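# Move an unpowered robot arm to the other desk

## Task

Carry the limp, unpowered spare robot arm (5.7 kg, joints swinging freely) from its desk to the other desk and lay it there. When done it must be at rest with nothing hanging past any desk edge. No part of it may drop freely more than a few centimetres at any time, or the task fails. Release it and move the robot away afterwards. The robot must not fall over or be left tilted, or the task fails.

## Robot and tools

ROBOT. A Rainbow Robotics RB-Y1. It has a wheeled base with two drive wheels and two rear casters, 0.66 m long and 0.58 m wide, with the front edge 0.10 m ahead of the drive axle. It has a torso (squat, shift, pitch, yaw), a head that pans and tilts, and two seven-joint arms, each ending in a parallel gripper. The folded leg can stick out past the front edge of the base.

FRAMES. The base frame sits on the floor midway between the drive wheels: x forward, y left, z up. chest, left_hand and right_hand are reported in this frame. chest is a spine point 0.08 m below the shoulders. Each hand point lies midway between its finger pads; the fingers point along the hand's -z and close along its x. Reported hand positions can be off, more so at long reach. The odometry frame is the base frame as it was when the scene began.

execute_actions. Arguments: "actions", a list holding one action or none; an empty list only returns the state and images. "cameras" is a list drawn from head_camera, left_wrist_camera, right_wrist_camera and all. Leaving it out, null or ["all"] gives every camera; [] gives none. An action can hold these keys:
- "base": exactly one relative move from where the base now is. translate_m is metres, -3 to 3, forward positive. rotate_rad is radians, -3.2 to 3.2, counter-clockwise from above (left) positive. The base cannot move sideways. A move needing more than 8.667 s is refused.
- "joints": one dictionary covering the torso, head and both arms. Each entry is an absolute target by joint name, in radians, except the grippers, which are in metres. A joint you leave out may still be driving toward its earlier target.
- "speeds": caps for this action only. translate_m 0.05 to 0.4 m/s; rotate_rad 0.1 to 1.509 rad/s. The top values are the defaults.
- "min_time_s": 0.1 to 8. It is the shortest duration for each arm and head motion.
No action runs past 15 s. Unknown keys or out-of-range values make the whole call refused, and nothing moves.

JOINTS (range):
- torso_squat_rad 0 to 1.2; higher lowers the chest, which stays level.
- torso_shift_rad -0.3 to 0.6; positive pushes the hips forward.
- torso_pitch_rad -0.2 to 1.4; positive leans forward.
- torso_yaw_rad -1.5 to 1.5; positive turns left.
- Torso combined limits: squat+shift <= 1.52; squat-shift+pitch <= 1.57; shift+0.5 pitch-0.4 squat <= 0.7; shift+0.3 pitch-0.5 squat <= 0.39. Breaking one gives off_target.
- Shoulder pitch, both arms: -2.356 to 2.356. 0 hangs down; negative raises the arm forward.
- left_shoulder_roll_rad 0 to 3.141, positive lifts it out to the left. right_shoulder_roll_rad -3.141 to 0, negative lifts it out to the right.
- Shoulder yaw, both arms: -2.094 to 2.094; positive swings a bent forearm left.
- Elbows: -2.617 to 0.01; 0 is straight, negative bends.
- Forearm roll: ±3.141. Hand roll: ±2.705. Wrist pitch: -1.57 to 1.919, negative tips the hand forward. For both rolls, positive is counter-clockwise seen from above on a hanging arm, on both sides.
- Grippers: 0 to 0.1 m of opening.
- head_pan_rad -0.523 to 0.523, positive left. head_tilt_rad -0.35 to 1.57, positive looks down.
Tolerances are ±0.02, or ±0.004 for the grippers.
Top speeds: arms 1 rad/s (the wrist joints 1.5), head 1.5, squat and pitch 0.3, shift 0.15, yaw 0.6, grippers 0.1 m/s.

OTHER TOOLS.
- wait(seconds 0 to 10) commands nothing new and returns the state and images.
- zoom_image(camera, region [x0,y0,x1,y1] in pixels from the top-left, at most 504 by 504) enlarges part of that camera's latest full image.
- read_manual(section "licences") gives licence text only.
- finished_scene(scene = the current scene's number) ends the scene for good and reports success. The goal must still hold when it is called.

RESULTS. Each result gives joint_positions, base_odometry and the chest and hand poses. base_odometry comes from wheel turns only, so slipping looks like travel; heading runs -3.142 to 3.142. It also gives Motor temperatures per arm joint, a "pictures" line naming the images in order, base_status and joint_status. Status words:
- done: reached the target. For the base it means the wheels turned the full amount, even if they slipped.
- off_target: came to rest short of the target and may still be pushing.
- limit_stop_at_<name>: a built-in limit blocked the motion.
- contact_stop: the arm or torso hit something firm. It halts that whole group (torso, left arm or right arm), and the group then holds where it stopped.
- time_out: the motion overran its expected time.
- stopped_with_arm: the torso was halted because an arm had a contact stop.
- limit_stop_at_own_body: stopped before touching the robot's own body; move the arm and torso apart.
- "joint command not followed" plus a "cause:" line: the arm targets were withheld by a self- or arm-to-arm collision check; follow its advice. Withheld joints show not_followed and may be retried later. Gripper commands still run.
- on_its_own: covers what the call did not command; "held at" means the joint's current target.
After any stop, back off first in a separate action, arms before torso. Exception: if both hands hold one object and the torso reports contact_stop the moment it starts with nothing in the way, resend every arm joint at its reported value, then repeat the torso command. The simulation keeps running while you compose a reply, and the robot holds its last command meanwhile.

GRIPPING. To hold something, command an opening at least 0.005 m narrower than the object; the resulting off_target is expected. Each arm is rated for 3 kg, and the spare arm weighs 5.7 kg, so share the load between both hands. Weight alone can cause a contact_stop.

HAZARDS.
- Keep heavy loads close to the base: weight far ahead of the drive wheels can tip the robot, and nothing will stop it.
- The base does not stop for furniture, and a bent leg touching a desk may shove the robot backward without odometry noticing.
- Never let the arms press or strike each other hard, grippers included; a hard press ends the run. The collision check ignores grippers, fingers and palms.
- Joint load limits (N m): shoulders 63.7, elbows 32.7, wrist joints 22.7. Reaching one triggers a torque fault that freezes the robot for 10 s.
- Motors warn with MOTOR HOT from 65 °C. At 80 °C an OVER-TEMPERATURE FAULT brakes the arm and shows limit_stop_at_motor_heat; resend targets afterwards. Holding a load heats the motors even while idle.
- Lower the limp arm gently so nothing drops, avoid slams and hard pushes, then open the grippers and back away.

Each tool is called after ">>>" in YAML: its name, and indented under it one key for each argument.

## Session

>>> execute_actions:
  actions: []
  cameras: ["head_camera"]

Scene clock: 0.00 s.
Motor temperatures (°C, as the motors report them): left_arm=[32 32 32 31 37 35 34] | right_arm=[33 32 29 31 35 37 34]
base_odometry: x=+0.000 y=+0.000 heading=+0.000 (m, m, rad; odometry frame)
base_status: not commanded
joint_positions: torso_squat_rad=+0.350 torso_shift_rad=+0.000 torso_pitch_rad=+0.000 torso_yaw_rad=+0.000 left_shoulder_pitch_rad=-0.025 left_shoulder_roll_rad=-0.007 left_shoulder_yaw_rad=-0.055 left_elbow_rad=-0.135 left_forearm_roll_rad=+0.001 left_wrist_pitch_rad=+0.023 left_hand_roll_rad=-0.039 left_gripper_m=+0.099 right_shoulder_pitch_rad=-0.001 right_shoulder_roll_rad=-0.013 right_shoulder_yaw_rad=+0.025 right_elbow_rad=-0.149 right_forearm_roll_rad=-0.040 right_wrist_pitch_rad=+0.005 right_hand_roll_rad=-0.048 right_gripper_m=+0.100 head_pan_rad=+0.000 head_tilt_rad=+0.400
joint_status: not commanded
chest: x=-0.2279 y=+0.0009 z=+1.2474 quat_wxyz=(+1.000, -0.001, +0.000, +0.000) (m; base frame)
left_hand: x=-0.1502 y=+0.2109 z=+0.5659 quat_wxyz=(+0.996, -0.004, -0.067, -0.050) (m; base frame)
right_hand: x=-0.1561 y=-0.2283 z=+0.5659 quat_wxyz=(+0.997, -0.003, -0.072, -0.031) (m; base frame)
pictures: head_camera
Images, in order (width x height): head_camera 896x504.

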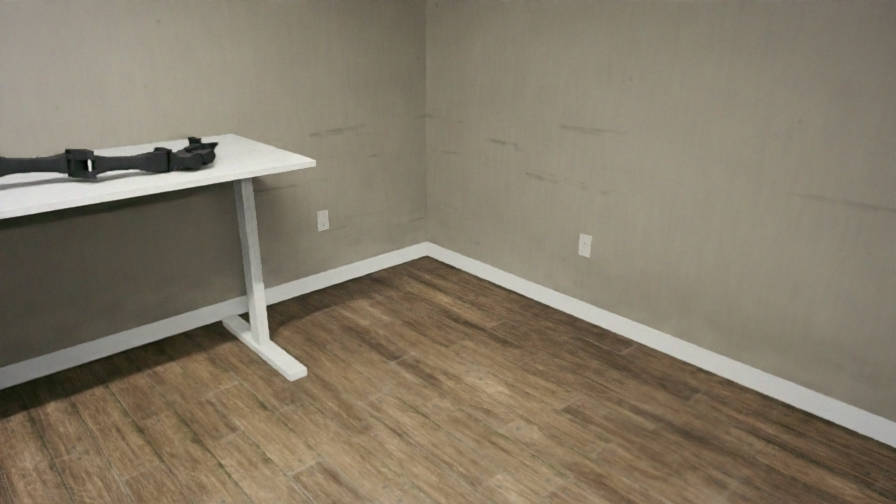

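>>> execute_actions:
  actions:
    - {"base": {"rotate_rad": 0.75}, "joints": {"head_tilt_rad": 0.3}}
  cameras: ["head_camera"]

Scene clock: 5.63 s.
Motor temperatures (°C, as the motors report them): left_arm=[32 32 32 31 37 35 34] | right_arm=[33 32 29 31 34 37 34]
base_odometry: x=+0.000 y=+0.000 heading=+0.750 (m, m, rad; odometry frame)
base_status: done
joint_positions: torso_squat_rad=+0.350 torso_shift_rad=+0.000 torso_pitch_rad=+0.000 torso_yaw_rad=+0.000 left_shoulder_pitch_rad=-0.025 left_shoulder_roll_rad=-0.007 left_shoulder_yaw_rad=-0.055 left_elbow_rad=-0.135 left_forearm_roll_rad=+0.001 left_wrist_pitch_rad=+0.023 left_hand_roll_rad=-0.039 left_gripper_m=+0.099 right_shoulder_pitch_rad=-0.001 right_shoulder_roll_rad=-0.013 right_shoulder_yaw_rad=+0.025 right_elbow_rad=-0.149 right_forearm_roll_rad=-0.040 right_wrist_pitch_rad=+0.005 right_hand_roll_rad=-0.048 right_gripper_m=+0.100 head_pan_rad=+0.000 head_tilt_rad=+0.300
joint_status: all done
chest: x=-0.2279 y=+0.0009 z=+1.2474 quat_wxyz=(+1.000, -0.001, +0.000, +0.000) (m; base frame)
left_hand: x=-0.1502 y=+0.2109 z=+0.5659 quat_wxyz=(+0.996, -0.004, -0.067, -0.050) (m; base frame)
right_hand: x=-0.1561 y=-0.2283 z=+0.5659 quat_wxyz=(+0.997, -0.003, -0.072, -0.031) (m; base frame)
pictures: head_camera
Images, in order (width x height): head_camera 896x504.

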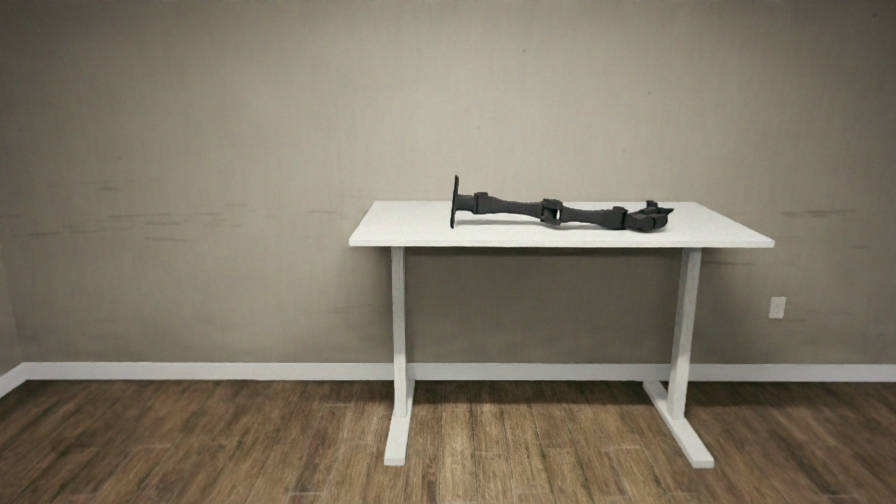

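>>> execute_actions:
  actions:
    - {"base": {"rotate_rad": -0.245}, "joints": {"torso_squat_rad": 0.1, "torso_pitch_rad": 0.1, "left_shoulder_pitch_rad": -1.6, "left_shoulder_roll_rad": 0.2, "left_shoulder_yaw_rad": 0.32, "left_elbow_rad": -0.44, "left_forearm_roll_rad": 0, "left_wrist_pitch_rad": 1.91, "left_hand_roll_rad": 0.2, "right_shoulder_pitch_rad": -1.6, "right_shoulder_roll_rad": -0.2, "right_shoulder_yaw_rad": -0.32, "right_elbow_rad": -0.44, "right_forearm_roll_rad": 0, "right_wrist_pitch_rad": 1.91, "right_hand_roll_rad": -0.2, "head_tilt_rad": 0.6}}
  cameras: []

>>> execute_actions:
  actions:
    - {"base": {"translate_m": 1.546}}
  cameras: []

>>> execute_actions:
  actions:
    - {"base": {"rotate_rad": 0.245}}
  cameras: ["head_camera"]

Scene clock: 46.50 s.
Motor temperatures (°C, as the motors report them): left_arm=[32 32 32 31 37 35 34] | right_arm=[32 32 29 31 34 37 34]
base_odometry: x=+0.000 y=+0.000 heading=+0.505 (m, m, rad; odometry frame)
base_status: done
joint_positions: torso_squat_rad=+0.100 torso_shift_rad=+0.000 torso_pitch_rad=+0.100 torso_yaw_rad=+0.000 left_shoulder_pitch_rad=-1.600 left_shoulder_roll_rad=+0.200 left_shoulder_yaw_rad=+0.320 left_elbow_rad=-0.440 left_forearm_roll_rad=+0.000 left_wrist_pitch_rad=+1.910 left_hand_roll_rad=+0.200 left_gripper_m=+0.099 right_shoulder_pitch_rad=-1.600 right_shoulder_roll_rad=-0.200 right_shoulder_yaw_rad=-0.320 right_elbow_rad=-0.440 right_forearm_roll_rad=+0.000 right_wrist_pitch_rad=+1.910 right_hand_roll_rad=-0.200 right_gripper_m=+0.100 head_pan_rad=+0.000 head_tilt_rad=+0.600
joint_status: all done
chest: x=-0.1971 y=+0.0010 z=+1.2849 quat_wxyz=(+0.999, -0.001, +0.050, +0.000) (m; base frame)
left_hand: x=+0.3309 y=+0.1431 z=+1.1816 quat_wxyz=(+1.000, +0.009, +0.009, +0.023) (m; base frame)
right_hand: x=+0.3307 y=-0.1418 z=+1.1816 quat_wxyz=(+1.000, -0.010, +0.009, -0.024) (m; base frame)
pictures: none
No camera images: the call's "cameras" was empty. Leave "cameras" out to get every camera's image.

Scene clock: 51.73 s.
Motor temperatures (°C, as the motors report them): left_arm=[32 32 32 31 37 35 34] | right_arm=[33 32 29 31 34 37 34]
base_odometry: x=+1.352 y=+0.749 heading=+0.506 (m, m, rad; odometry frame)
base_status: done
joint_positions: torso_squat_rad=+0.100 torso_shift_rad=+0.000 torso_pitch_rad=+0.100 torso_yaw_rad=+0.000 left_shoulder_pitch_rad=-1.600 left_shoulder_roll_rad=+0.200 left_shoulder_yaw_rad=+0.320 left_elbow_rad=-0.440 left_forearm_roll_rad=+0.000 left_wrist_pitch_rad=+1.910 left_hand_roll_rad=+0.200 left_gripper_m=+0.099 right_shoulder_pitch_rad=-1.600 right_shoulder_roll_rad=-0.200 right_shoulder_yaw_rad=-0.320 right_elbow_rad=-0.440 right_forearm_roll_rad=+0.000 right_wrist_pitch_rad=+1.910 right_hand_roll_rad=-0.200 right_gripper_m=+0.100 head_pan_rad=+0.000 head_tilt_rad=+0.600
joint_status: not commanded
chest: x=-0.1970 y=+0.0010 z=+1.2849 quat_wxyz=(+0.999, -0.001, +0.050, +0.000) (m; base frame)
left_hand: x=+0.3310 y=+0.1431 z=+1.1815 quat_wxyz=(+1.000, +0.009, +0.009, +0.023) (m; base frame)
right_hand: x=+0.3307 y=-0.1418 z=+1.1815 quat_wxyz=(+1.000, -0.010, +0.010, -0.024) (m; base frame)
pictures: none
No camera images: the call's "cameras" was empty. Leave "cameras" out to get every camera's image.

Scene clock: 53.43 s.
Motor temperatures (°C, as the motors report them): left_arm=[32 32 32 31 37 35 34] | right_arm=[33 32 29 31 34 37 34]
base_odometry: x=+1.353 y=+0.749 heading=+0.751 (m, m, rad; odometry frame)
base_status: done
joint_positions: torso_squat_rad=+0.100 torso_shift_rad=+0.000 torso_pitch_rad=+0.100 torso_yaw_rad=+0.000 left_shoulder_pitch_rad=-1.600 left_shoulder_roll_rad=+0.200 left_shoulder_yaw_rad=+0.320 left_elbow_rad=-0.440 left_forearm_roll_rad=+0.000 left_wrist_pitch_rad=+1.910 left_hand_roll_rad=+0.200 left_gripper_m=+0.099 right_shoulder_pitch_rad=-1.600 right_shoulder_roll_rad=-0.200 right_shoulder_yaw_rad=-0.320 right_elbow_rad=-0.440 right_forearm_roll_rad=+0.000 right_wrist_pitch_rad=+1.910 right_hand_roll_rad=-0.200 right_gripper_m=+0.100 head_pan_rad=+0.000 head_tilt_rad=+0.600
joint_status: not commanded
chest: x=-0.1970 y=+0.0009 z=+1.2849 quat_wxyz=(+0.999, -0.001, +0.050, +0.000) (m; base frame)
left_hand: x=+0.3309 y=+0.1431 z=+1.1815 quat_wxyz=(+1.000, +0.009, +0.009, +0.023) (m; base frame)
right_hand: x=+0.3307 y=-0.1419 z=+1.1815 quat_wxyz=(+1.000, -0.010, +0.010, -0.024) (m; base frame)
pictures: head_camera
Images, in order (width x height): head_camera 896x504.

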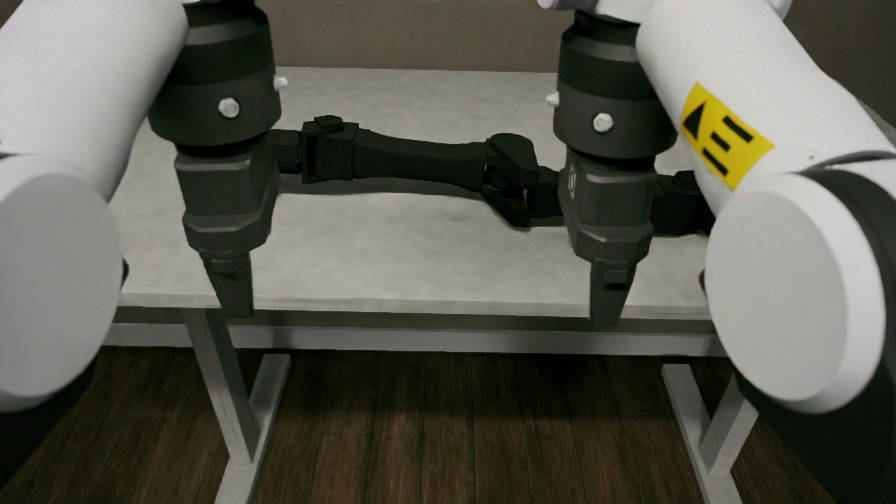

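>>> execute_actions:
  actions:
    - {"base": {"translate_m": 0.4}, "joints": {"torso_yaw_rad": -0.17, "left_hand_roll_rad": 0.22, "right_hand_roll_rad": -0.08, "head_tilt_rad": 0.9}}

Scene clock: 66.63 s.
Motor temperatures (°C, as the motors report them): left_arm=[32 32 32 31 37 35 34] | right_arm=[33 32 29 31 34 37 34]
base_odometry: x=+1.645 y=+1.022 heading=+0.751 (m, m, rad; odometry frame)
base_status: done
joint_positions: torso_squat_rad=+0.100 torso_shift_rad=+0.000 torso_pitch_rad=+0.100 torso_yaw_rad=-0.170 left_shoulder_pitch_rad=-1.600 left_shoulder_roll_rad=+0.200 left_shoulder_yaw_rad=+0.320 left_elbow_rad=-0.440 left_forearm_roll_rad=+0.000 left_wrist_pitch_rad=+1.910 left_hand_roll_rad=+0.220 left_gripper_m=+0.099 right_shoulder_pitch_rad=-1.600 right_shoulder_roll_rad=-0.200 right_shoulder_yaw_rad=-0.320 right_elbow_rad=-0.440 right_forearm_roll_rad=+0.000 right_wrist_pitch_rad=+1.910 right_hand_roll_rad=-0.080 right_gripper_m=+0.100 head_pan_rad=+0.000 head_tilt_rad=+0.900
joint_status: all done
chest: x=-0.1970 y=+0.0009 z=+1.2849 quat_wxyz=(+0.995, -0.005, +0.050, -0.085) (m; base frame)
left_hand: x=+0.3472 y=+0.0507 z=+1.1800 quat_wxyz=(+0.999, +0.001, +0.009, -0.051) (m; base frame)
right_hand: x=+0.2991 y=-0.2303 z=+1.1847 quat_wxyz=(+0.999, -0.017, +0.011, -0.048) (m; base frame)
pictures: head_camera, left_wrist_camera, right_wrist_camera
Images, in order (width x height): head_camera 896x504, left_wrist_camera 644x364, right_wrist_camera 644x364.

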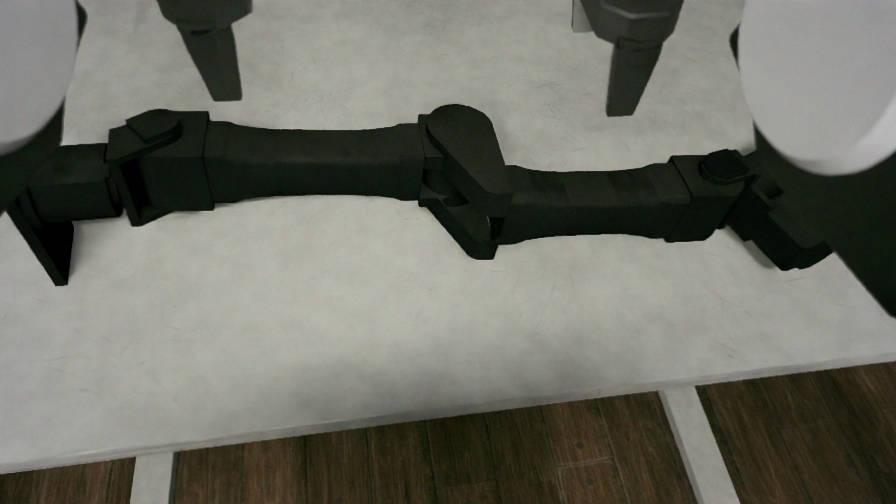

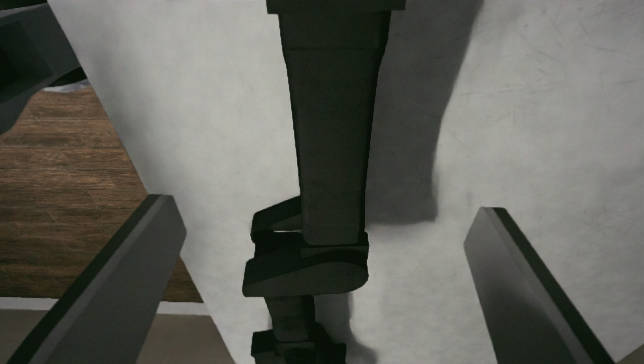

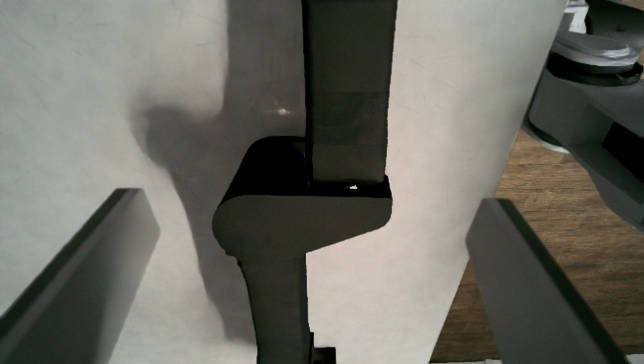

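>>> execute_actions:
  actions:
    - {"joints": {"torso_squat_rad": 0.5}}

Scene clock: 72.53 s.
Motor temperatures (°C, as the motors report them): left_arm=[32 32 32 32 37 35 34] | right_arm=[33 33 29 31 34 37 34]
base_odometry: x=+1.645 y=+1.022 heading=+0.751 (m, m, rad; odometry frame)
base_status: not commanded
joint_positions: torso_squat_rad=+0.500 torso_shift_rad=+0.000 torso_pitch_rad=+0.100 torso_yaw_rad=-0.170 left_shoulder_pitch_rad=-1.600 left_shoulder_roll_rad=+0.200 left_shoulder_yaw_rad=+0.320 left_elbow_rad=-0.440 left_forearm_roll_rad=+0.000 left_wrist_pitch_rad=+1.910 left_hand_roll_rad=+0.220 left_gripper_m=+0.099 right_shoulder_pitch_rad=-1.600 right_shoulder_roll_rad=-0.200 right_shoulder_yaw_rad=-0.320 right_elbow_rad=-0.440 right_forearm_roll_rad=+0.000 right_wrist_pitch_rad=+1.910 right_hand_roll_rad=-0.080 right_gripper_m=+0.100 head_pan_rad=+0.000 head_tilt_rad=+0.900
joint_status: all done
chest: x=-0.1971 y=+0.0009 z=+1.2027 quat_wxyz=(+0.995, -0.005, +0.050, -0.085) (m; base frame)
left_hand: x=+0.3471 y=+0.0506 z=+1.0979 quat_wxyz=(+0.999, +0.001, +0.008, -0.051) (m; base frame)
right_hand: x=+0.2990 y=-0.2304 z=+1.1026 quat_wxyz=(+0.999, -0.017, +0.011, -0.048) (m; base frame)
pictures: head_camera, left_wrist_camera, right_wrist_camera
Images, in order (width x height): head_camera 896x504, left_wrist_camera 644x364, right_wrist_camera 644x364.

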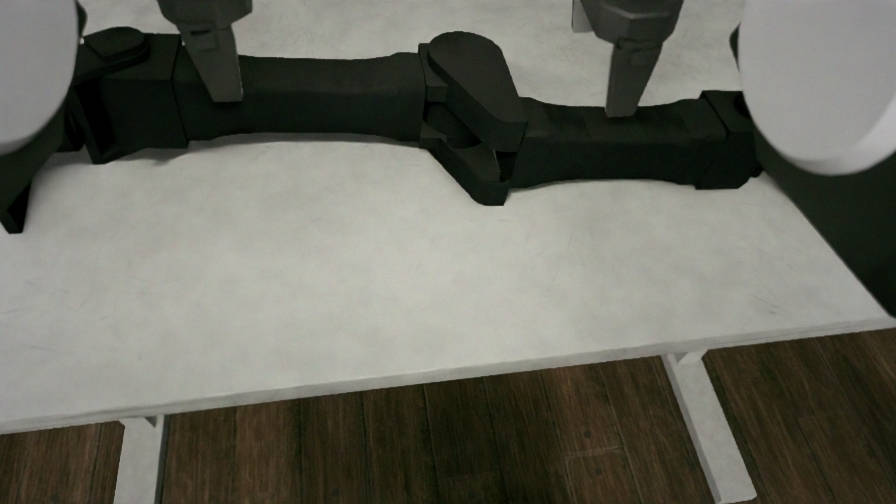

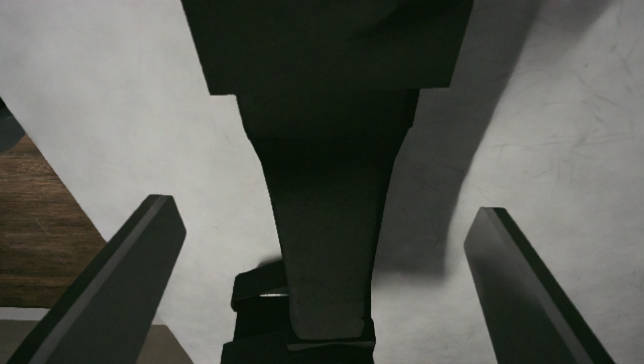

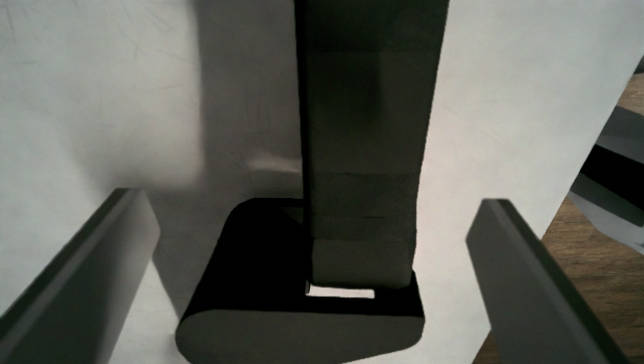

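>>> execute_actions:
  actions:
    - {"joints": {"torso_yaw_rad": -0.25, "left_hand_roll_rad": 0.30, "right_shoulder_roll_rad": -0.13, "right_hand_roll_rad": -0.06}, "min_time_s": 0.8}

Scene clock: 85.53 s.
Motor temperatures (°C, as the motors report them): left_arm=[32 32 32 32 37 35 34] | right_arm=[33 33 29 32 34 37 34]
base_odometry: x=+1.645 y=+1.022 heading=+0.751 (m, m, rad; odometry frame)
base_status: not commanded
joint_positions: torso_squat_rad=+0.500 torso_shift_rad=+0.000 torso_pitch_rad=+0.100 torso_yaw_rad=-0.250 left_shoulder_pitch_rad=-1.600 left_shoulder_roll_rad=+0.200 left_shoulder_yaw_rad=+0.320 left_elbow_rad=-0.440 left_forearm_roll_rad=+0.000 left_wrist_pitch_rad=+1.910 left_hand_roll_rad=+0.300 left_gripper_m=+0.099 right_shoulder_pitch_rad=-1.600 right_shoulder_roll_rad=-0.130 right_shoulder_yaw_rad=-0.320 right_elbow_rad=-0.440 right_forearm_roll_rad=+0.000 right_wrist_pitch_rad=+1.910 right_hand_roll_rad=-0.060 right_gripper_m=+0.100 head_pan_rad=+0.000 head_tilt_rad=+0.900
joint_status: all done
chest: x=-0.1971 y=+0.0008 z=+1.2027 quat_wxyz=(+0.991, -0.007, +0.049, -0.125) (m; base frame)
left_hand: x=+0.3494 y=+0.0063 z=+1.0977 quat_wxyz=(+0.999, -0.002, +0.008, -0.051) (m; base frame)
right_hand: x=+0.2771 y=-0.2341 z=+1.0919 quat_wxyz=(+0.999, -0.016, +0.023, -0.045) (m; base frame)
pictures: head_camera, left_wrist_camera, right_wrist_camera
Images, in order (width x height): head_camera 896x504, left_wrist_camera 644x364, right_wrist_camera 644x364.

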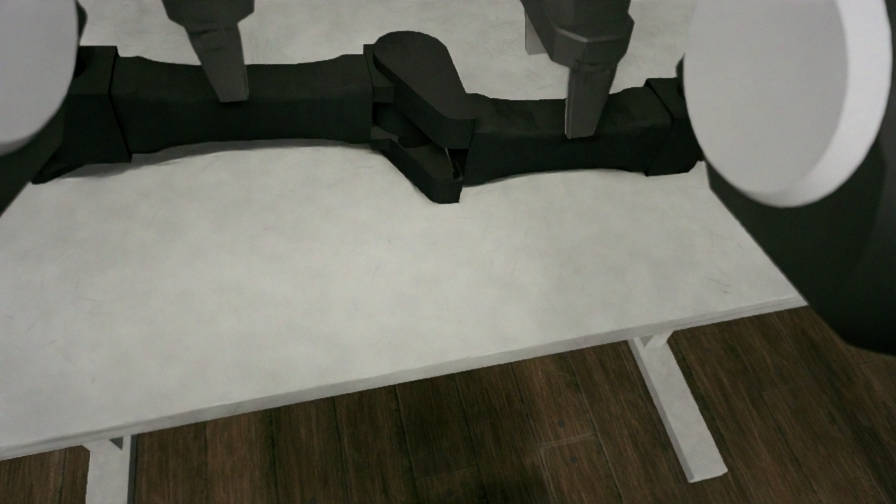

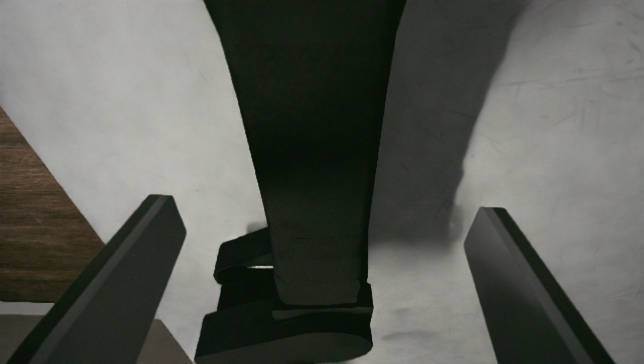

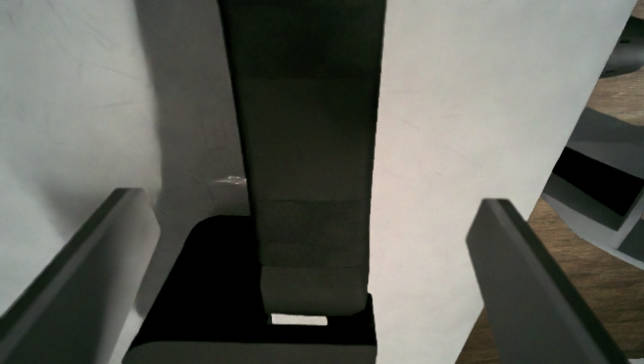

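>>> execute_actions:
  actions:
    - {"joints": {"torso_squat_rad": 0.63}}

Scene clock: 90.80 s.
Motor temperatures (°C, as the motors report them): left_arm=[33 32 32 32 37 35 34] | right_arm=[33 33 29 32 34 37 34]
base_odometry: x=+1.645 y=+1.022 heading=+0.751 (m, m, rad; odometry frame)
base_status: not commanded
joint_positions: torso_squat_rad=+0.630 torso_shift_rad=+0.000 torso_pitch_rad=+0.100 torso_yaw_rad=-0.250 left_shoulder_pitch_rad=-1.600 left_shoulder_roll_rad=+0.200 left_shoulder_yaw_rad=+0.320 left_elbow_rad=-0.440 left_forearm_roll_rad=+0.000 left_wrist_pitch_rad=+1.910 left_hand_roll_rad=+0.300 left_gripper_m=+0.099 right_shoulder_pitch_rad=-1.600 right_shoulder_roll_rad=-0.130 right_shoulder_yaw_rad=-0.320 right_elbow_rad=-0.440 right_forearm_roll_rad=+0.000 right_wrist_pitch_rad=+1.910 right_hand_roll_rad=-0.060 right_gripper_m=+0.100 head_pan_rad=+0.000 head_tilt_rad=+0.900
joint_status: all done
chest: x=-0.1971 y=+0.0008 z=+1.1540 quat_wxyz=(+0.991, -0.007, +0.049, -0.125) (m; base frame)
left_hand: x=+0.3494 y=+0.0063 z=+1.0490 quat_wxyz=(+0.999, -0.002, +0.008, -0.051) (m; base frame)
right_hand: x=+0.2771 y=-0.2342 z=+1.0432 quat_wxyz=(+0.999, -0.016, +0.023, -0.045) (m; base frame)
pictures: head_camera, left_wrist_camera, right_wrist_camera
Images, in order (width x height): head_camera 896x504, left_wrist_camera 644x364, right_wrist_camera 644x364.

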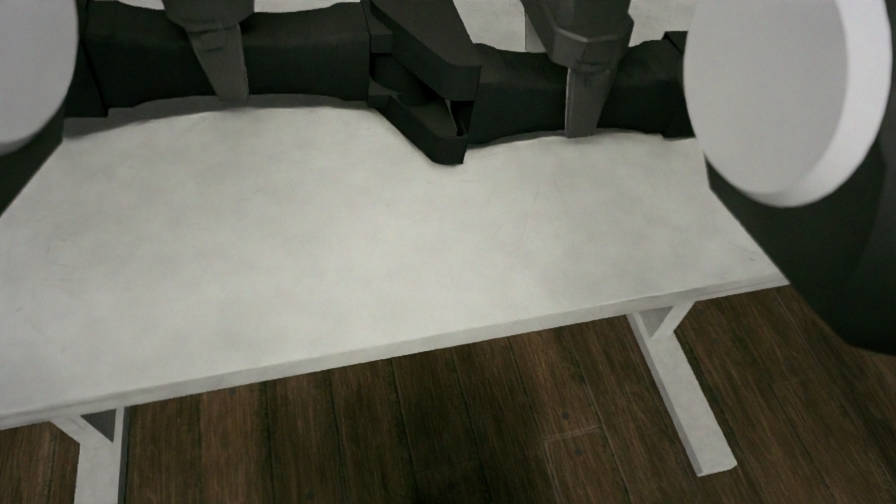

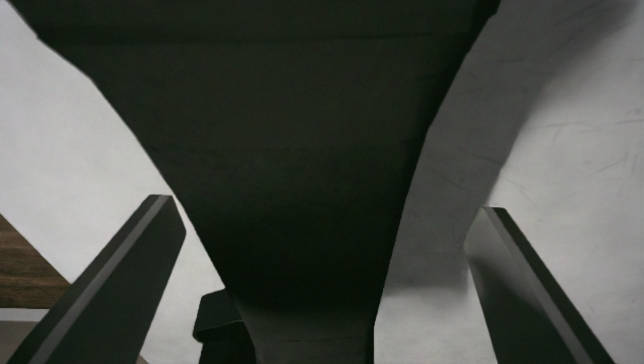

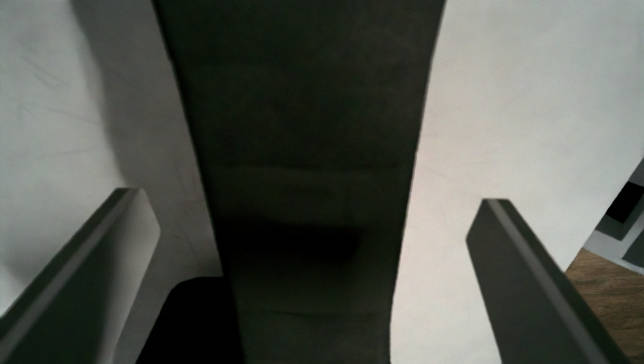

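>>> execute_actions:
  actions:
    - {"joints": {"torso_squat_rad": 0.68, "right_shoulder_pitch_rad": -1.58}}

Scene clock: 95.07 s.
Motor temperatures (°C, as the motors report them): left_arm=[33 32 32 32 37 35 34] | right_arm=[33 33 29 32 34 37 34]
base_odometry: x=+1.645 y=+1.022 heading=+0.751 (m, m, rad; odometry frame)
base_status: not commanded
joint_positions: torso_squat_rad=+0.680 torso_shift_rad=+0.000 torso_pitch_rad=+0.100 torso_yaw_rad=-0.250 left_shoulder_pitch_rad=-1.600 left_shoulder_roll_rad=+0.200 left_shoulder_yaw_rad=+0.320 left_elbow_rad=-0.440 left_forearm_roll_rad=+0.000 left_wrist_pitch_rad=+1.910 left_hand_roll_rad=+0.300 left_gripper_m=+0.099 right_shoulder_pitch_rad=-1.580 right_shoulder_roll_rad=-0.130 right_shoulder_yaw_rad=-0.320 right_elbow_rad=-0.440 right_forearm_roll_rad=+0.000 right_wrist_pitch_rad=+1.910 right_hand_roll_rad=-0.060 right_gripper_m=+0.100 head_pan_rad=+0.000 head_tilt_rad=+0.900
joint_status: all done
chest: x=-0.1971 y=+0.0008 z=+1.1327 quat_wxyz=(+0.991, -0.007, +0.049, -0.125) (m; base frame)
left_hand: x=+0.3494 y=+0.0063 z=+1.0277 quat_wxyz=(+0.999, -0.002, +0.008, -0.051) (m; base frame)
right_hand: x=+0.2733 y=-0.2371 z=+1.0124 quat_wxyz=(+0.998, -0.014, +0.032, -0.049) (m; base frame)
pictures: head_camera, left_wrist_camera, right_wrist_camera
Images, in order (width x height): head_camera 896x504, left_wrist_camera 644x364, right_wrist_camera 644x364.

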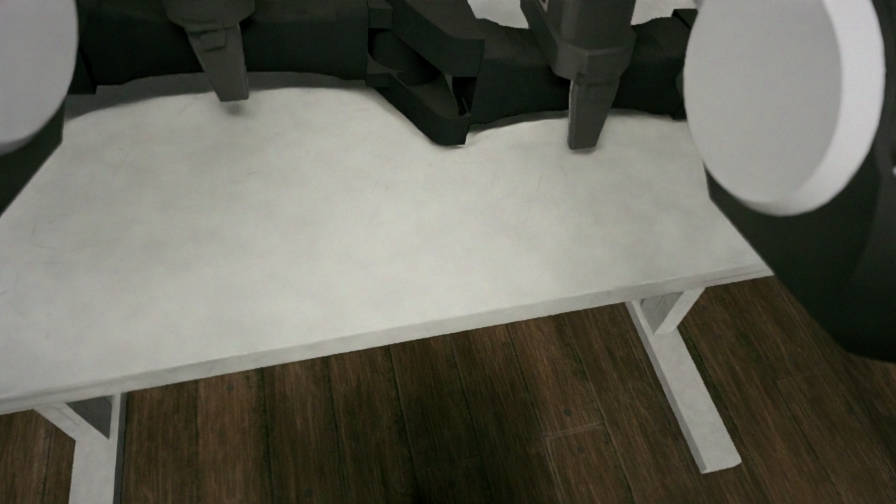

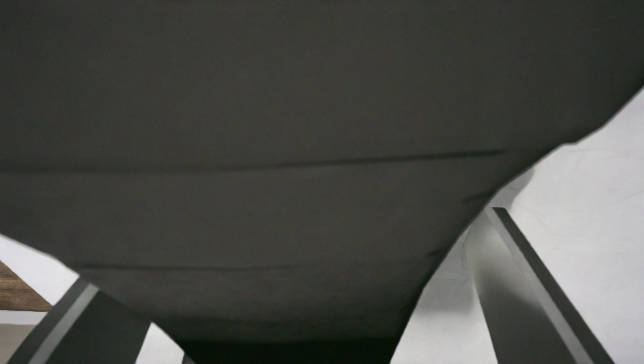

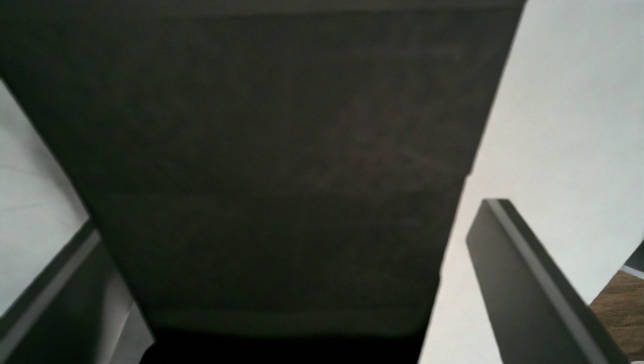

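Good depth. Close both grippers and lift.

>>> execute_actions:
  actions:
    - {"joints": {"left_gripper_m": 0.0, "right_gripper_m": 0.0}}
  cameras: []

>>> execute_actions:
  actions:
    - {"joints": {"torso_squat_rad": 0.0, "head_tilt_rad": 0.7}}
  cameras: ["head_camera"]

Scene clock: 101.60 s.
Motor temperatures (°C, as the motors report them): left_arm=[33 32 32 32 37 35 34] | right_arm=[33 33 29 32 34 37 34]
base_odometry: x=+1.645 y=+1.022 heading=+0.751 (m, m, rad; odometry frame)
base_status: not commanded
joint_positions: torso_squat_rad=+0.680 torso_shift_rad=+0.000 torso_pitch_rad=+0.100 torso_yaw_rad=-0.250 left_shoulder_pitch_rad=-1.600 left_shoulder_roll_rad=+0.200 left_shoulder_yaw_rad=+0.320 left_elbow_rad=-0.440 left_forearm_roll_rad=+0.000 left_wrist_pitch_rad=+1.910 left_hand_roll_rad=+0.300 left_gripper_m=+0.054 right_shoulder_pitch_rad=-1.580 right_shoulder_roll_rad=-0.130 right_shoulder_yaw_rad=-0.320 right_elbow_rad=-0.440 right_forearm_roll_rad=+0.000 right_wrist_pitch_rad=+1.910 right_hand_roll_rad=-0.060 right_gripper_m=+0.054 head_pan_rad=+0.000 head_tilt_rad=+0.900
joint_status: left_gripper_m off_target (ended at +0.054, target +0.000); right_gripper_m off_target (ended at +0.054, target +0.000)
chest: x=-0.1971 y=+0.0008 z=+1.1327 quat_wxyz=(+0.991, -0.007, +0.049, -0.125) (m; base frame)
left_hand: x=+0.3492 y=+0.0061 z=+1.0277 quat_wxyz=(+0.999, -0.002, +0.009, -0.051) (m; base frame)
right_hand: x=+0.2733 y=-0.2370 z=+1.0123 quat_wxyz=(+0.998, -0.014, +0.032, -0.049) (m; base frame)
pictures: none
No camera images: the call's "cameras" was empty. Leave "cameras" out to get every camera's image.

Scene clock: 104.63 s.
Motor temperatures (°C, as the motors report them): left_arm=[33 32 32 32 37 35 34] | right_arm=[33 33 29 32 34 37 34]
base_odometry: x=+1.645 y=+1.022 heading=+0.751 (m, m, rad; odometry frame)
base_status: not commanded
joint_positions: torso_squat_rad=+0.000 torso_shift_rad=+0.001 torso_pitch_rad=+0.102 torso_yaw_rad=-0.250 left_shoulder_pitch_rad=-1.598 left_shoulder_roll_rad=+0.199 left_shoulder_yaw_rad=+0.320 left_elbow_rad=-0.438 left_forearm_roll_rad=+0.000 left_wrist_pitch_rad=+1.910 left_hand_roll_rad=+0.300 left_gripper_m=+0.054 right_shoulder_pitch_rad=-1.576 right_shoulder_roll_rad=-0.128 right_shoulder_yaw_rad=-0.320 right_elbow_rad=-0.438 right_forearm_roll_rad=+0.000 right_wrist_pitch_rad=+1.909 right_hand_roll_rad=-0.060 right_gripper_m=+0.054 head_pan_rad=+0.000 head_tilt_rad=+0.700
joint_status: all done
chest: x=-0.1959 y=+0.0008 z=+1.2883 quat_wxyz=(+0.991, -0.007, +0.051, -0.125) (m; base frame)
left_hand: x=+0.3493 y=+0.0064 z=+1.1802 quat_wxyz=(+0.999, -0.002, +0.012, -0.051) (m; base frame)
right_hand: x=+0.2732 y=-0.2368 z=+1.1645 quat_wxyz=(+0.998, -0.014, +0.036, -0.049) (m; base frame)
pictures: head_camera
Images, in order (width x height): head_camera 896x504.

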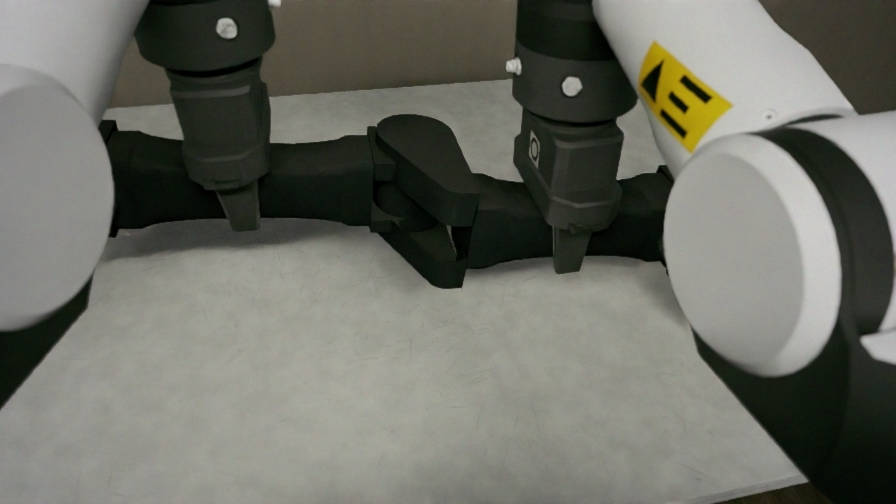

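>>> execute_actions:
  actions:
    - {"joints": {"torso_pitch_rad": -0.06}}
  cameras: []

>>> execute_actions:
  actions:
    - {"base": {"translate_m": -0.6}, "speeds": {"translate_m": 0.25}}
  cameras: ["head_camera"]

>>> execute_actions:
  actions:
    - {"base": {"rotate_rad": 3.14}, "speeds": {"rotate_rad": 0.7}, "joints": {"torso_pitch_rad": 0.1, "head_tilt_rad": 0.2, "head_pan_rad": 0.25}}
  cameras: ["head_camera"]

Scene clock: 114.03 s.
Motor temperatures (°C, as the motors report them): left_arm=[33 32 32 32 37 35 34] | right_arm=[34 33 29 32 34 37 34]
base_odometry: x=+1.645 y=+1.022 heading=+0.751 (m, m, rad; odometry frame)
base_status: not commanded
joint_positions: torso_squat_rad=+0.000 torso_shift_rad=+0.001 torso_pitch_rad=-0.058 torso_yaw_rad=-0.250 left_shoulder_pitch_rad=-1.598 left_shoulder_roll_rad=+0.199 left_shoulder_yaw_rad=+0.320 left_elbow_rad=-0.438 left_forearm_roll_rad=+0.000 left_wrist_pitch_rad=+1.911 left_hand_roll_rad=+0.300 left_gripper_m=+0.054 right_shoulder_pitch_rad=-1.576 right_shoulder_roll_rad=-0.128 right_shoulder_yaw_rad=-0.320 right_elbow_rad=-0.438 right_forearm_roll_rad=+0.000 right_wrist_pitch_rad=+1.910 right_hand_roll_rad=-0.060 right_gripper_m=+0.054 head_pan_rad=+0.000 head_tilt_rad=+0.700
joint_status: all done
chest: x=-0.2456 y=+0.0008 z=+1.2894 quat_wxyz=(+0.992, +0.003, -0.029, -0.125) (m; base frame)
left_hand: x=+0.3098 y=+0.0064 z=+1.2697 quat_wxyz=(+0.996, +0.002, -0.068, -0.051) (m; base frame)
right_hand: x=+0.2372 y=-0.2367 z=+1.2418 quat_wxyz=(+0.998, -0.010, -0.044, -0.050) (m; base frame)
pictures: none
No camera images: the call's "cameras" was empty. Leave "cameras" out to get every camera's image.

Scene clock: 117.57 s.
Motor temperatures (°C, as the motors report them): left_arm=[33 32 32 32 37 35 34] | right_arm=[34 33 29 32 34 37 34]
base_odometry: x=+1.206 y=+0.612 heading=+0.752 (m, m, rad; odometry frame)
base_status: done
joint_positions: torso_squat_rad=+0.000 torso_shift_rad=+0.001 torso_pitch_rad=-0.058 torso_yaw_rad=-0.250 left_shoulder_pitch_rad=-1.598 left_shoulder_roll_rad=+0.199 left_shoulder_yaw_rad=+0.320 left_elbow_rad=-0.438 left_forearm_roll_rad=+0.000 left_wrist_pitch_rad=+1.911 left_hand_roll_rad=+0.300 left_gripper_m=+0.054 right_shoulder_pitch_rad=-1.576 right_shoulder_roll_rad=-0.128 right_shoulder_yaw_rad=-0.320 right_elbow_rad=-0.438 right_forearm_roll_rad=+0.000 right_wrist_pitch_rad=+1.910 right_hand_roll_rad=-0.060 right_gripper_m=+0.054 head_pan_rad=+0.000 head_tilt_rad=+0.700
joint_status: not commanded
chest: x=-0.2455 y=+0.0008 z=+1.2894 quat_wxyz=(+0.992, +0.003, -0.029, -0.125) (m; base frame)
left_hand: x=+0.3099 y=+0.0063 z=+1.2696 quat_wxyz=(+0.996, +0.002, -0.068, -0.051) (m; base frame)
right_hand: x=+0.2372 y=-0.2367 z=+1.2417 quat_wxyz=(+0.998, -0.010, -0.043, -0.050) (m; base frame)
pictures: head_camera
Images, in order (width x height): head_camera 896x504.

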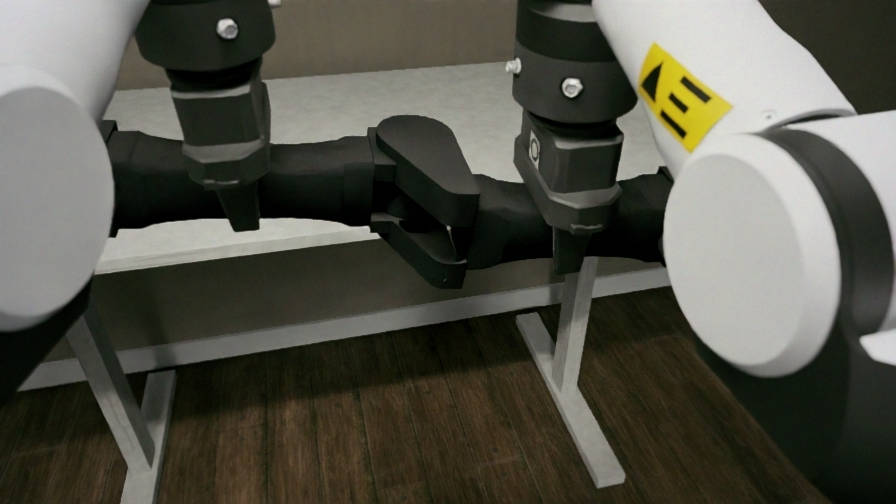

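Scene clock: 123.80 s.
Motor temperatures (°C, as the motors report them): left_arm=[33 32 32 32 37 35 34] | right_arm=[34 33 29 32 34 37 34]
base_odometry: x=+1.206 y=+0.612 heading=-2.392 (m, m, rad; odometry frame)
base_status: done
joint_positions: torso_squat_rad=+0.000 torso_shift_rad=+0.001 torso_pitch_rad=+0.102 torso_yaw_rad=-0.250 left_shoulder_pitch_rad=-1.598 left_shoulder_roll_rad=+0.198 left_shoulder_yaw_rad=+0.320 left_elbow_rad=-0.438 left_forearm_roll_rad=+0.000 left_wrist_pitch_rad=+1.910 left_hand_roll_rad=+0.300 left_gripper_m=+0.054 right_shoulder_pitch_rad=-1.576 right_shoulder_roll_rad=-0.128 right_shoulder_yaw_rad=-0.320 right_elbow_rad=-0.438 right_forearm_roll_rad=+0.000 right_wrist_pitch_rad=+1.909 right_hand_roll_rad=-0.060 right_gripper_m=+0.054 head_pan_rad=+0.250 head_tilt_rad=+0.200
joint_status: all done
chest: x=-0.1959 y=+0.0007 z=+1.2883 quat_wxyz=(+0.991, -0.007, +0.051, -0.125) (m; base frame)
left_hand: x=+0.3492 y=+0.0062 z=+1.1802 quat_wxyz=(+0.999, -0.002, +0.012, -0.051) (m; base frame)
right_hand: x=+0.2730 y=-0.2368 z=+1.1641 quat_wxyz=(+0.998, -0.014, +0.037, -0.049) (m; base frame)
pictures: head_camera
Images, in order (width x height): head_camera 896x504.

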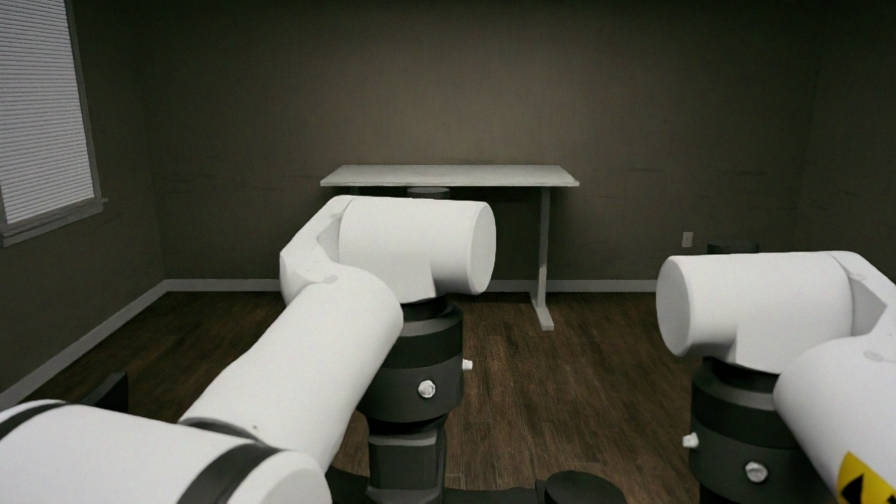

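>>> execute_actions:
  actions:
    - {"base": {"translate_m": 2.9}, "joints": {"torso_yaw_rad": -0.1, "head_pan_rad": 0.1, "head_tilt_rad": 0.35}}
  cameras: ["head_camera"]

Scene clock: 140.43 s.
Motor temperatures (°C, as the motors report them): left_arm=[34 32 32 32 37 35 34] | right_arm=[35 33 29 32 34 37 34]
base_odometry: x=-0.915 y=-1.365 heading=-2.391 (m, m, rad; odometry frame)
base_status: done
joint_positions: torso_squat_rad=+0.000 torso_shift_rad=+0.001 torso_pitch_rad=+0.102 torso_yaw_rad=-0.100 left_shoulder_pitch_rad=-1.598 left_shoulder_roll_rad=+0.199 left_shoulder_yaw_rad=+0.320 left_elbow_rad=-0.438 left_forearm_roll_rad=+0.000 left_wrist_pitch_rad=+1.910 left_hand_roll_rad=+0.300 left_gripper_m=+0.054 right_shoulder_pitch_rad=-1.576 right_shoulder_roll_rad=-0.128 right_shoulder_yaw_rad=-0.320 right_elbow_rad=-0.438 right_forearm_roll_rad=+0.000 right_wrist_pitch_rad=+1.909 right_hand_roll_rad=-0.060 right_gripper_m=+0.054 head_pan_rad=+0.100 head_tilt_rad=+0.350
joint_status: all done
chest: x=-0.1958 y=+0.0008 z=+1.2883 quat_wxyz=(+0.997, -0.003, +0.051, -0.050) (m; base frame)
left_hand: x=+0.3423 y=+0.0890 z=+1.1807 quat_wxyz=(+1.000, +0.005, +0.012, +0.023) (m; base frame)
right_hand: x=+0.3031 y=-0.1623 z=+1.1609 quat_wxyz=(+0.999, -0.009, +0.036, +0.026) (m; base frame)
pictures: head_camera
Images, in order (width x height): head_camera 896x504.

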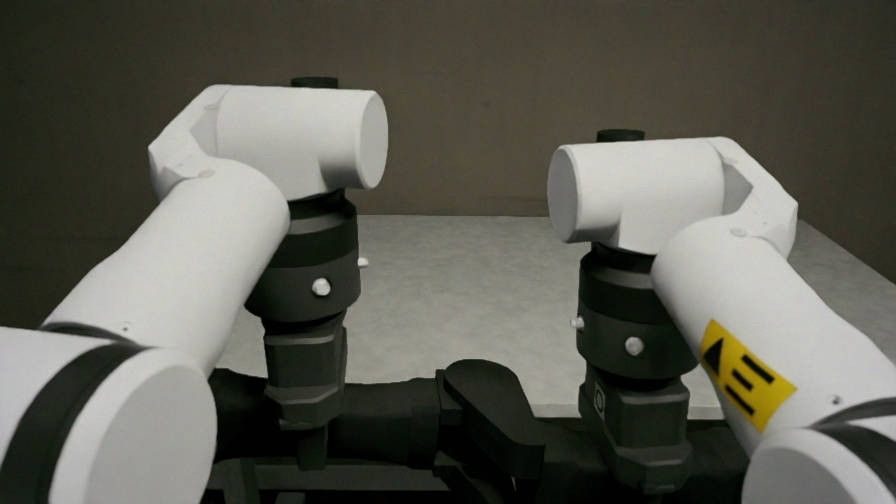

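>>> execute_actions:
  actions:
    - {"base": {"translate_m": 0.15}, "speeds": {"translate_m": 0.1}, "joints": {"torso_pitch_rad": -0.2, "head_tilt_rad": 0.9}}
  cameras: ["head_camera"]

>>> execute_actions:
  actions:
    - {"base": {"translate_m": 0.42}, "speeds": {"translate_m": 0.2}, "joints": {"head_tilt_rad": 1.05}}
  cameras: ["head_camera"]

Scene clock: 150.90 s.
Motor temperatures (°C, as the motors report them): left_arm=[34 32 32 32 37 35 34] | right_arm=[35 33 29 33 34 37 34]
base_odometry: x=-1.025 y=-1.467 heading=-2.391 (m, m, rad; odometry frame)
base_status: done
joint_positions: torso_squat_rad=+0.000 torso_shift_rad=+0.001 torso_pitch_rad=-0.198 torso_yaw_rad=-0.100 left_shoulder_pitch_rad=-1.597 left_shoulder_roll_rad=+0.199 left_shoulder_yaw_rad=+0.320 left_elbow_rad=-0.438 left_forearm_roll_rad=+0.000 left_wrist_pitch_rad=+1.911 left_hand_roll_rad=+0.300 left_gripper_m=+0.054 right_shoulder_pitch_rad=-1.576 right_shoulder_roll_rad=-0.128 right_shoulder_yaw_rad=-0.320 right_elbow_rad=-0.438 right_forearm_roll_rad=+0.000 right_wrist_pitch_rad=+1.910 right_hand_roll_rad=-0.060 right_gripper_m=+0.054 head_pan_rad=+0.100 head_tilt_rad=+0.900
joint_status: all done
chest: x=-0.2883 y=+0.0008 z=+1.2839 quat_wxyz=(+0.994, +0.004, -0.099, -0.050) (m; base frame)
left_hand: x=+0.2575 y=+0.0891 z=+1.3400 quat_wxyz=(+0.990, +0.001, -0.137, +0.024) (m; base frame)
right_hand: x=+0.2259 y=-0.1623 z=+1.3096 quat_wxyz=(+0.993, -0.013, -0.114, +0.025) (m; base frame)
pictures: head_camera
Images, in order (width x height): head_camera 896x504.

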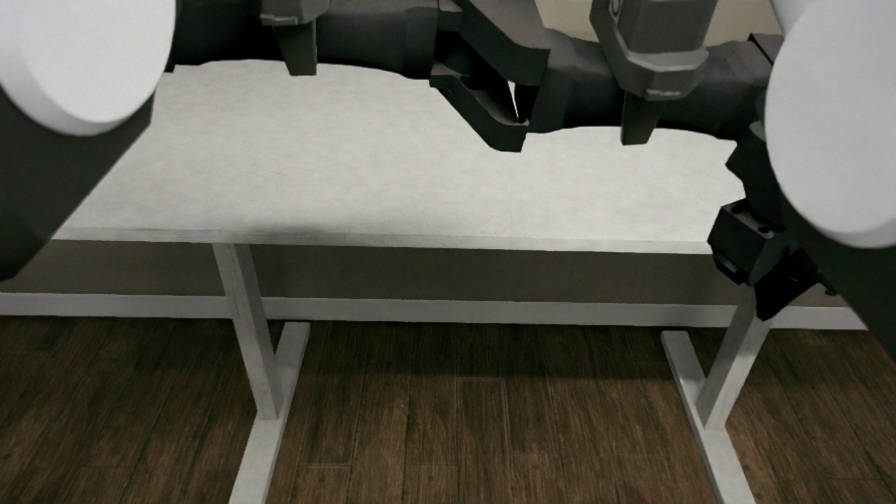

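Scene clock: 153.87 s.
Motor temperatures (°C, as the motors report them): left_arm=[34 32 32 33 37 35 34] | right_arm=[35 33 29 33 34 37 34]
base_odometry: x=-1.332 y=-1.754 heading=-2.390 (m, m, rad; odometry frame)
base_status: done
joint_positions: torso_squat_rad=+0.000 torso_shift_rad=+0.001 torso_pitch_rad=-0.198 torso_yaw_rad=-0.100 left_shoulder_pitch_rad=-1.597 left_shoulder_roll_rad=+0.198 left_shoulder_yaw_rad=+0.320 left_elbow_rad=-0.438 left_forearm_roll_rad=+0.000 left_wrist_pitch_rad=+1.911 left_hand_roll_rad=+0.300 left_gripper_m=+0.054 right_shoulder_pitch_rad=-1.576 right_shoulder_roll_rad=-0.128 right_shoulder_yaw_rad=-0.320 right_elbow_rad=-0.438 right_forearm_roll_rad=+0.000 right_wrist_pitch_rad=+1.910 right_hand_roll_rad=-0.060 right_gripper_m=+0.054 head_pan_rad=+0.100 head_tilt_rad=+1.050
joint_status: all done
chest: x=-0.2884 y=+0.0008 z=+1.2839 quat_wxyz=(+0.994, +0.005, -0.099, -0.050) (m; base frame)
left_hand: x=+0.2575 y=+0.0891 z=+1.3400 quat_wxyz=(+0.990, +0.001, -0.137, +0.024) (m; base frame)
right_hand: x=+0.2258 y=-0.1622 z=+1.3097 quat_wxyz=(+0.993, -0.013, -0.114, +0.025) (m; base frame)
pictures: head_camera
Images, in order (width x height): head_camera 896x504.

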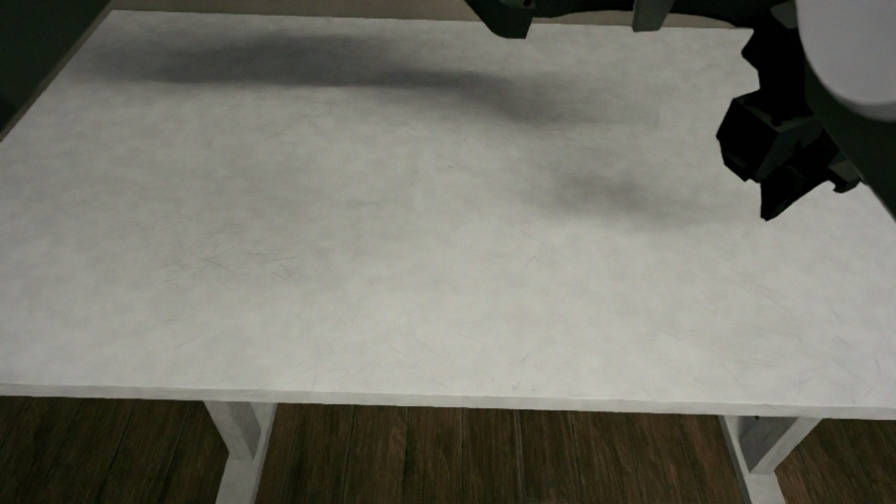

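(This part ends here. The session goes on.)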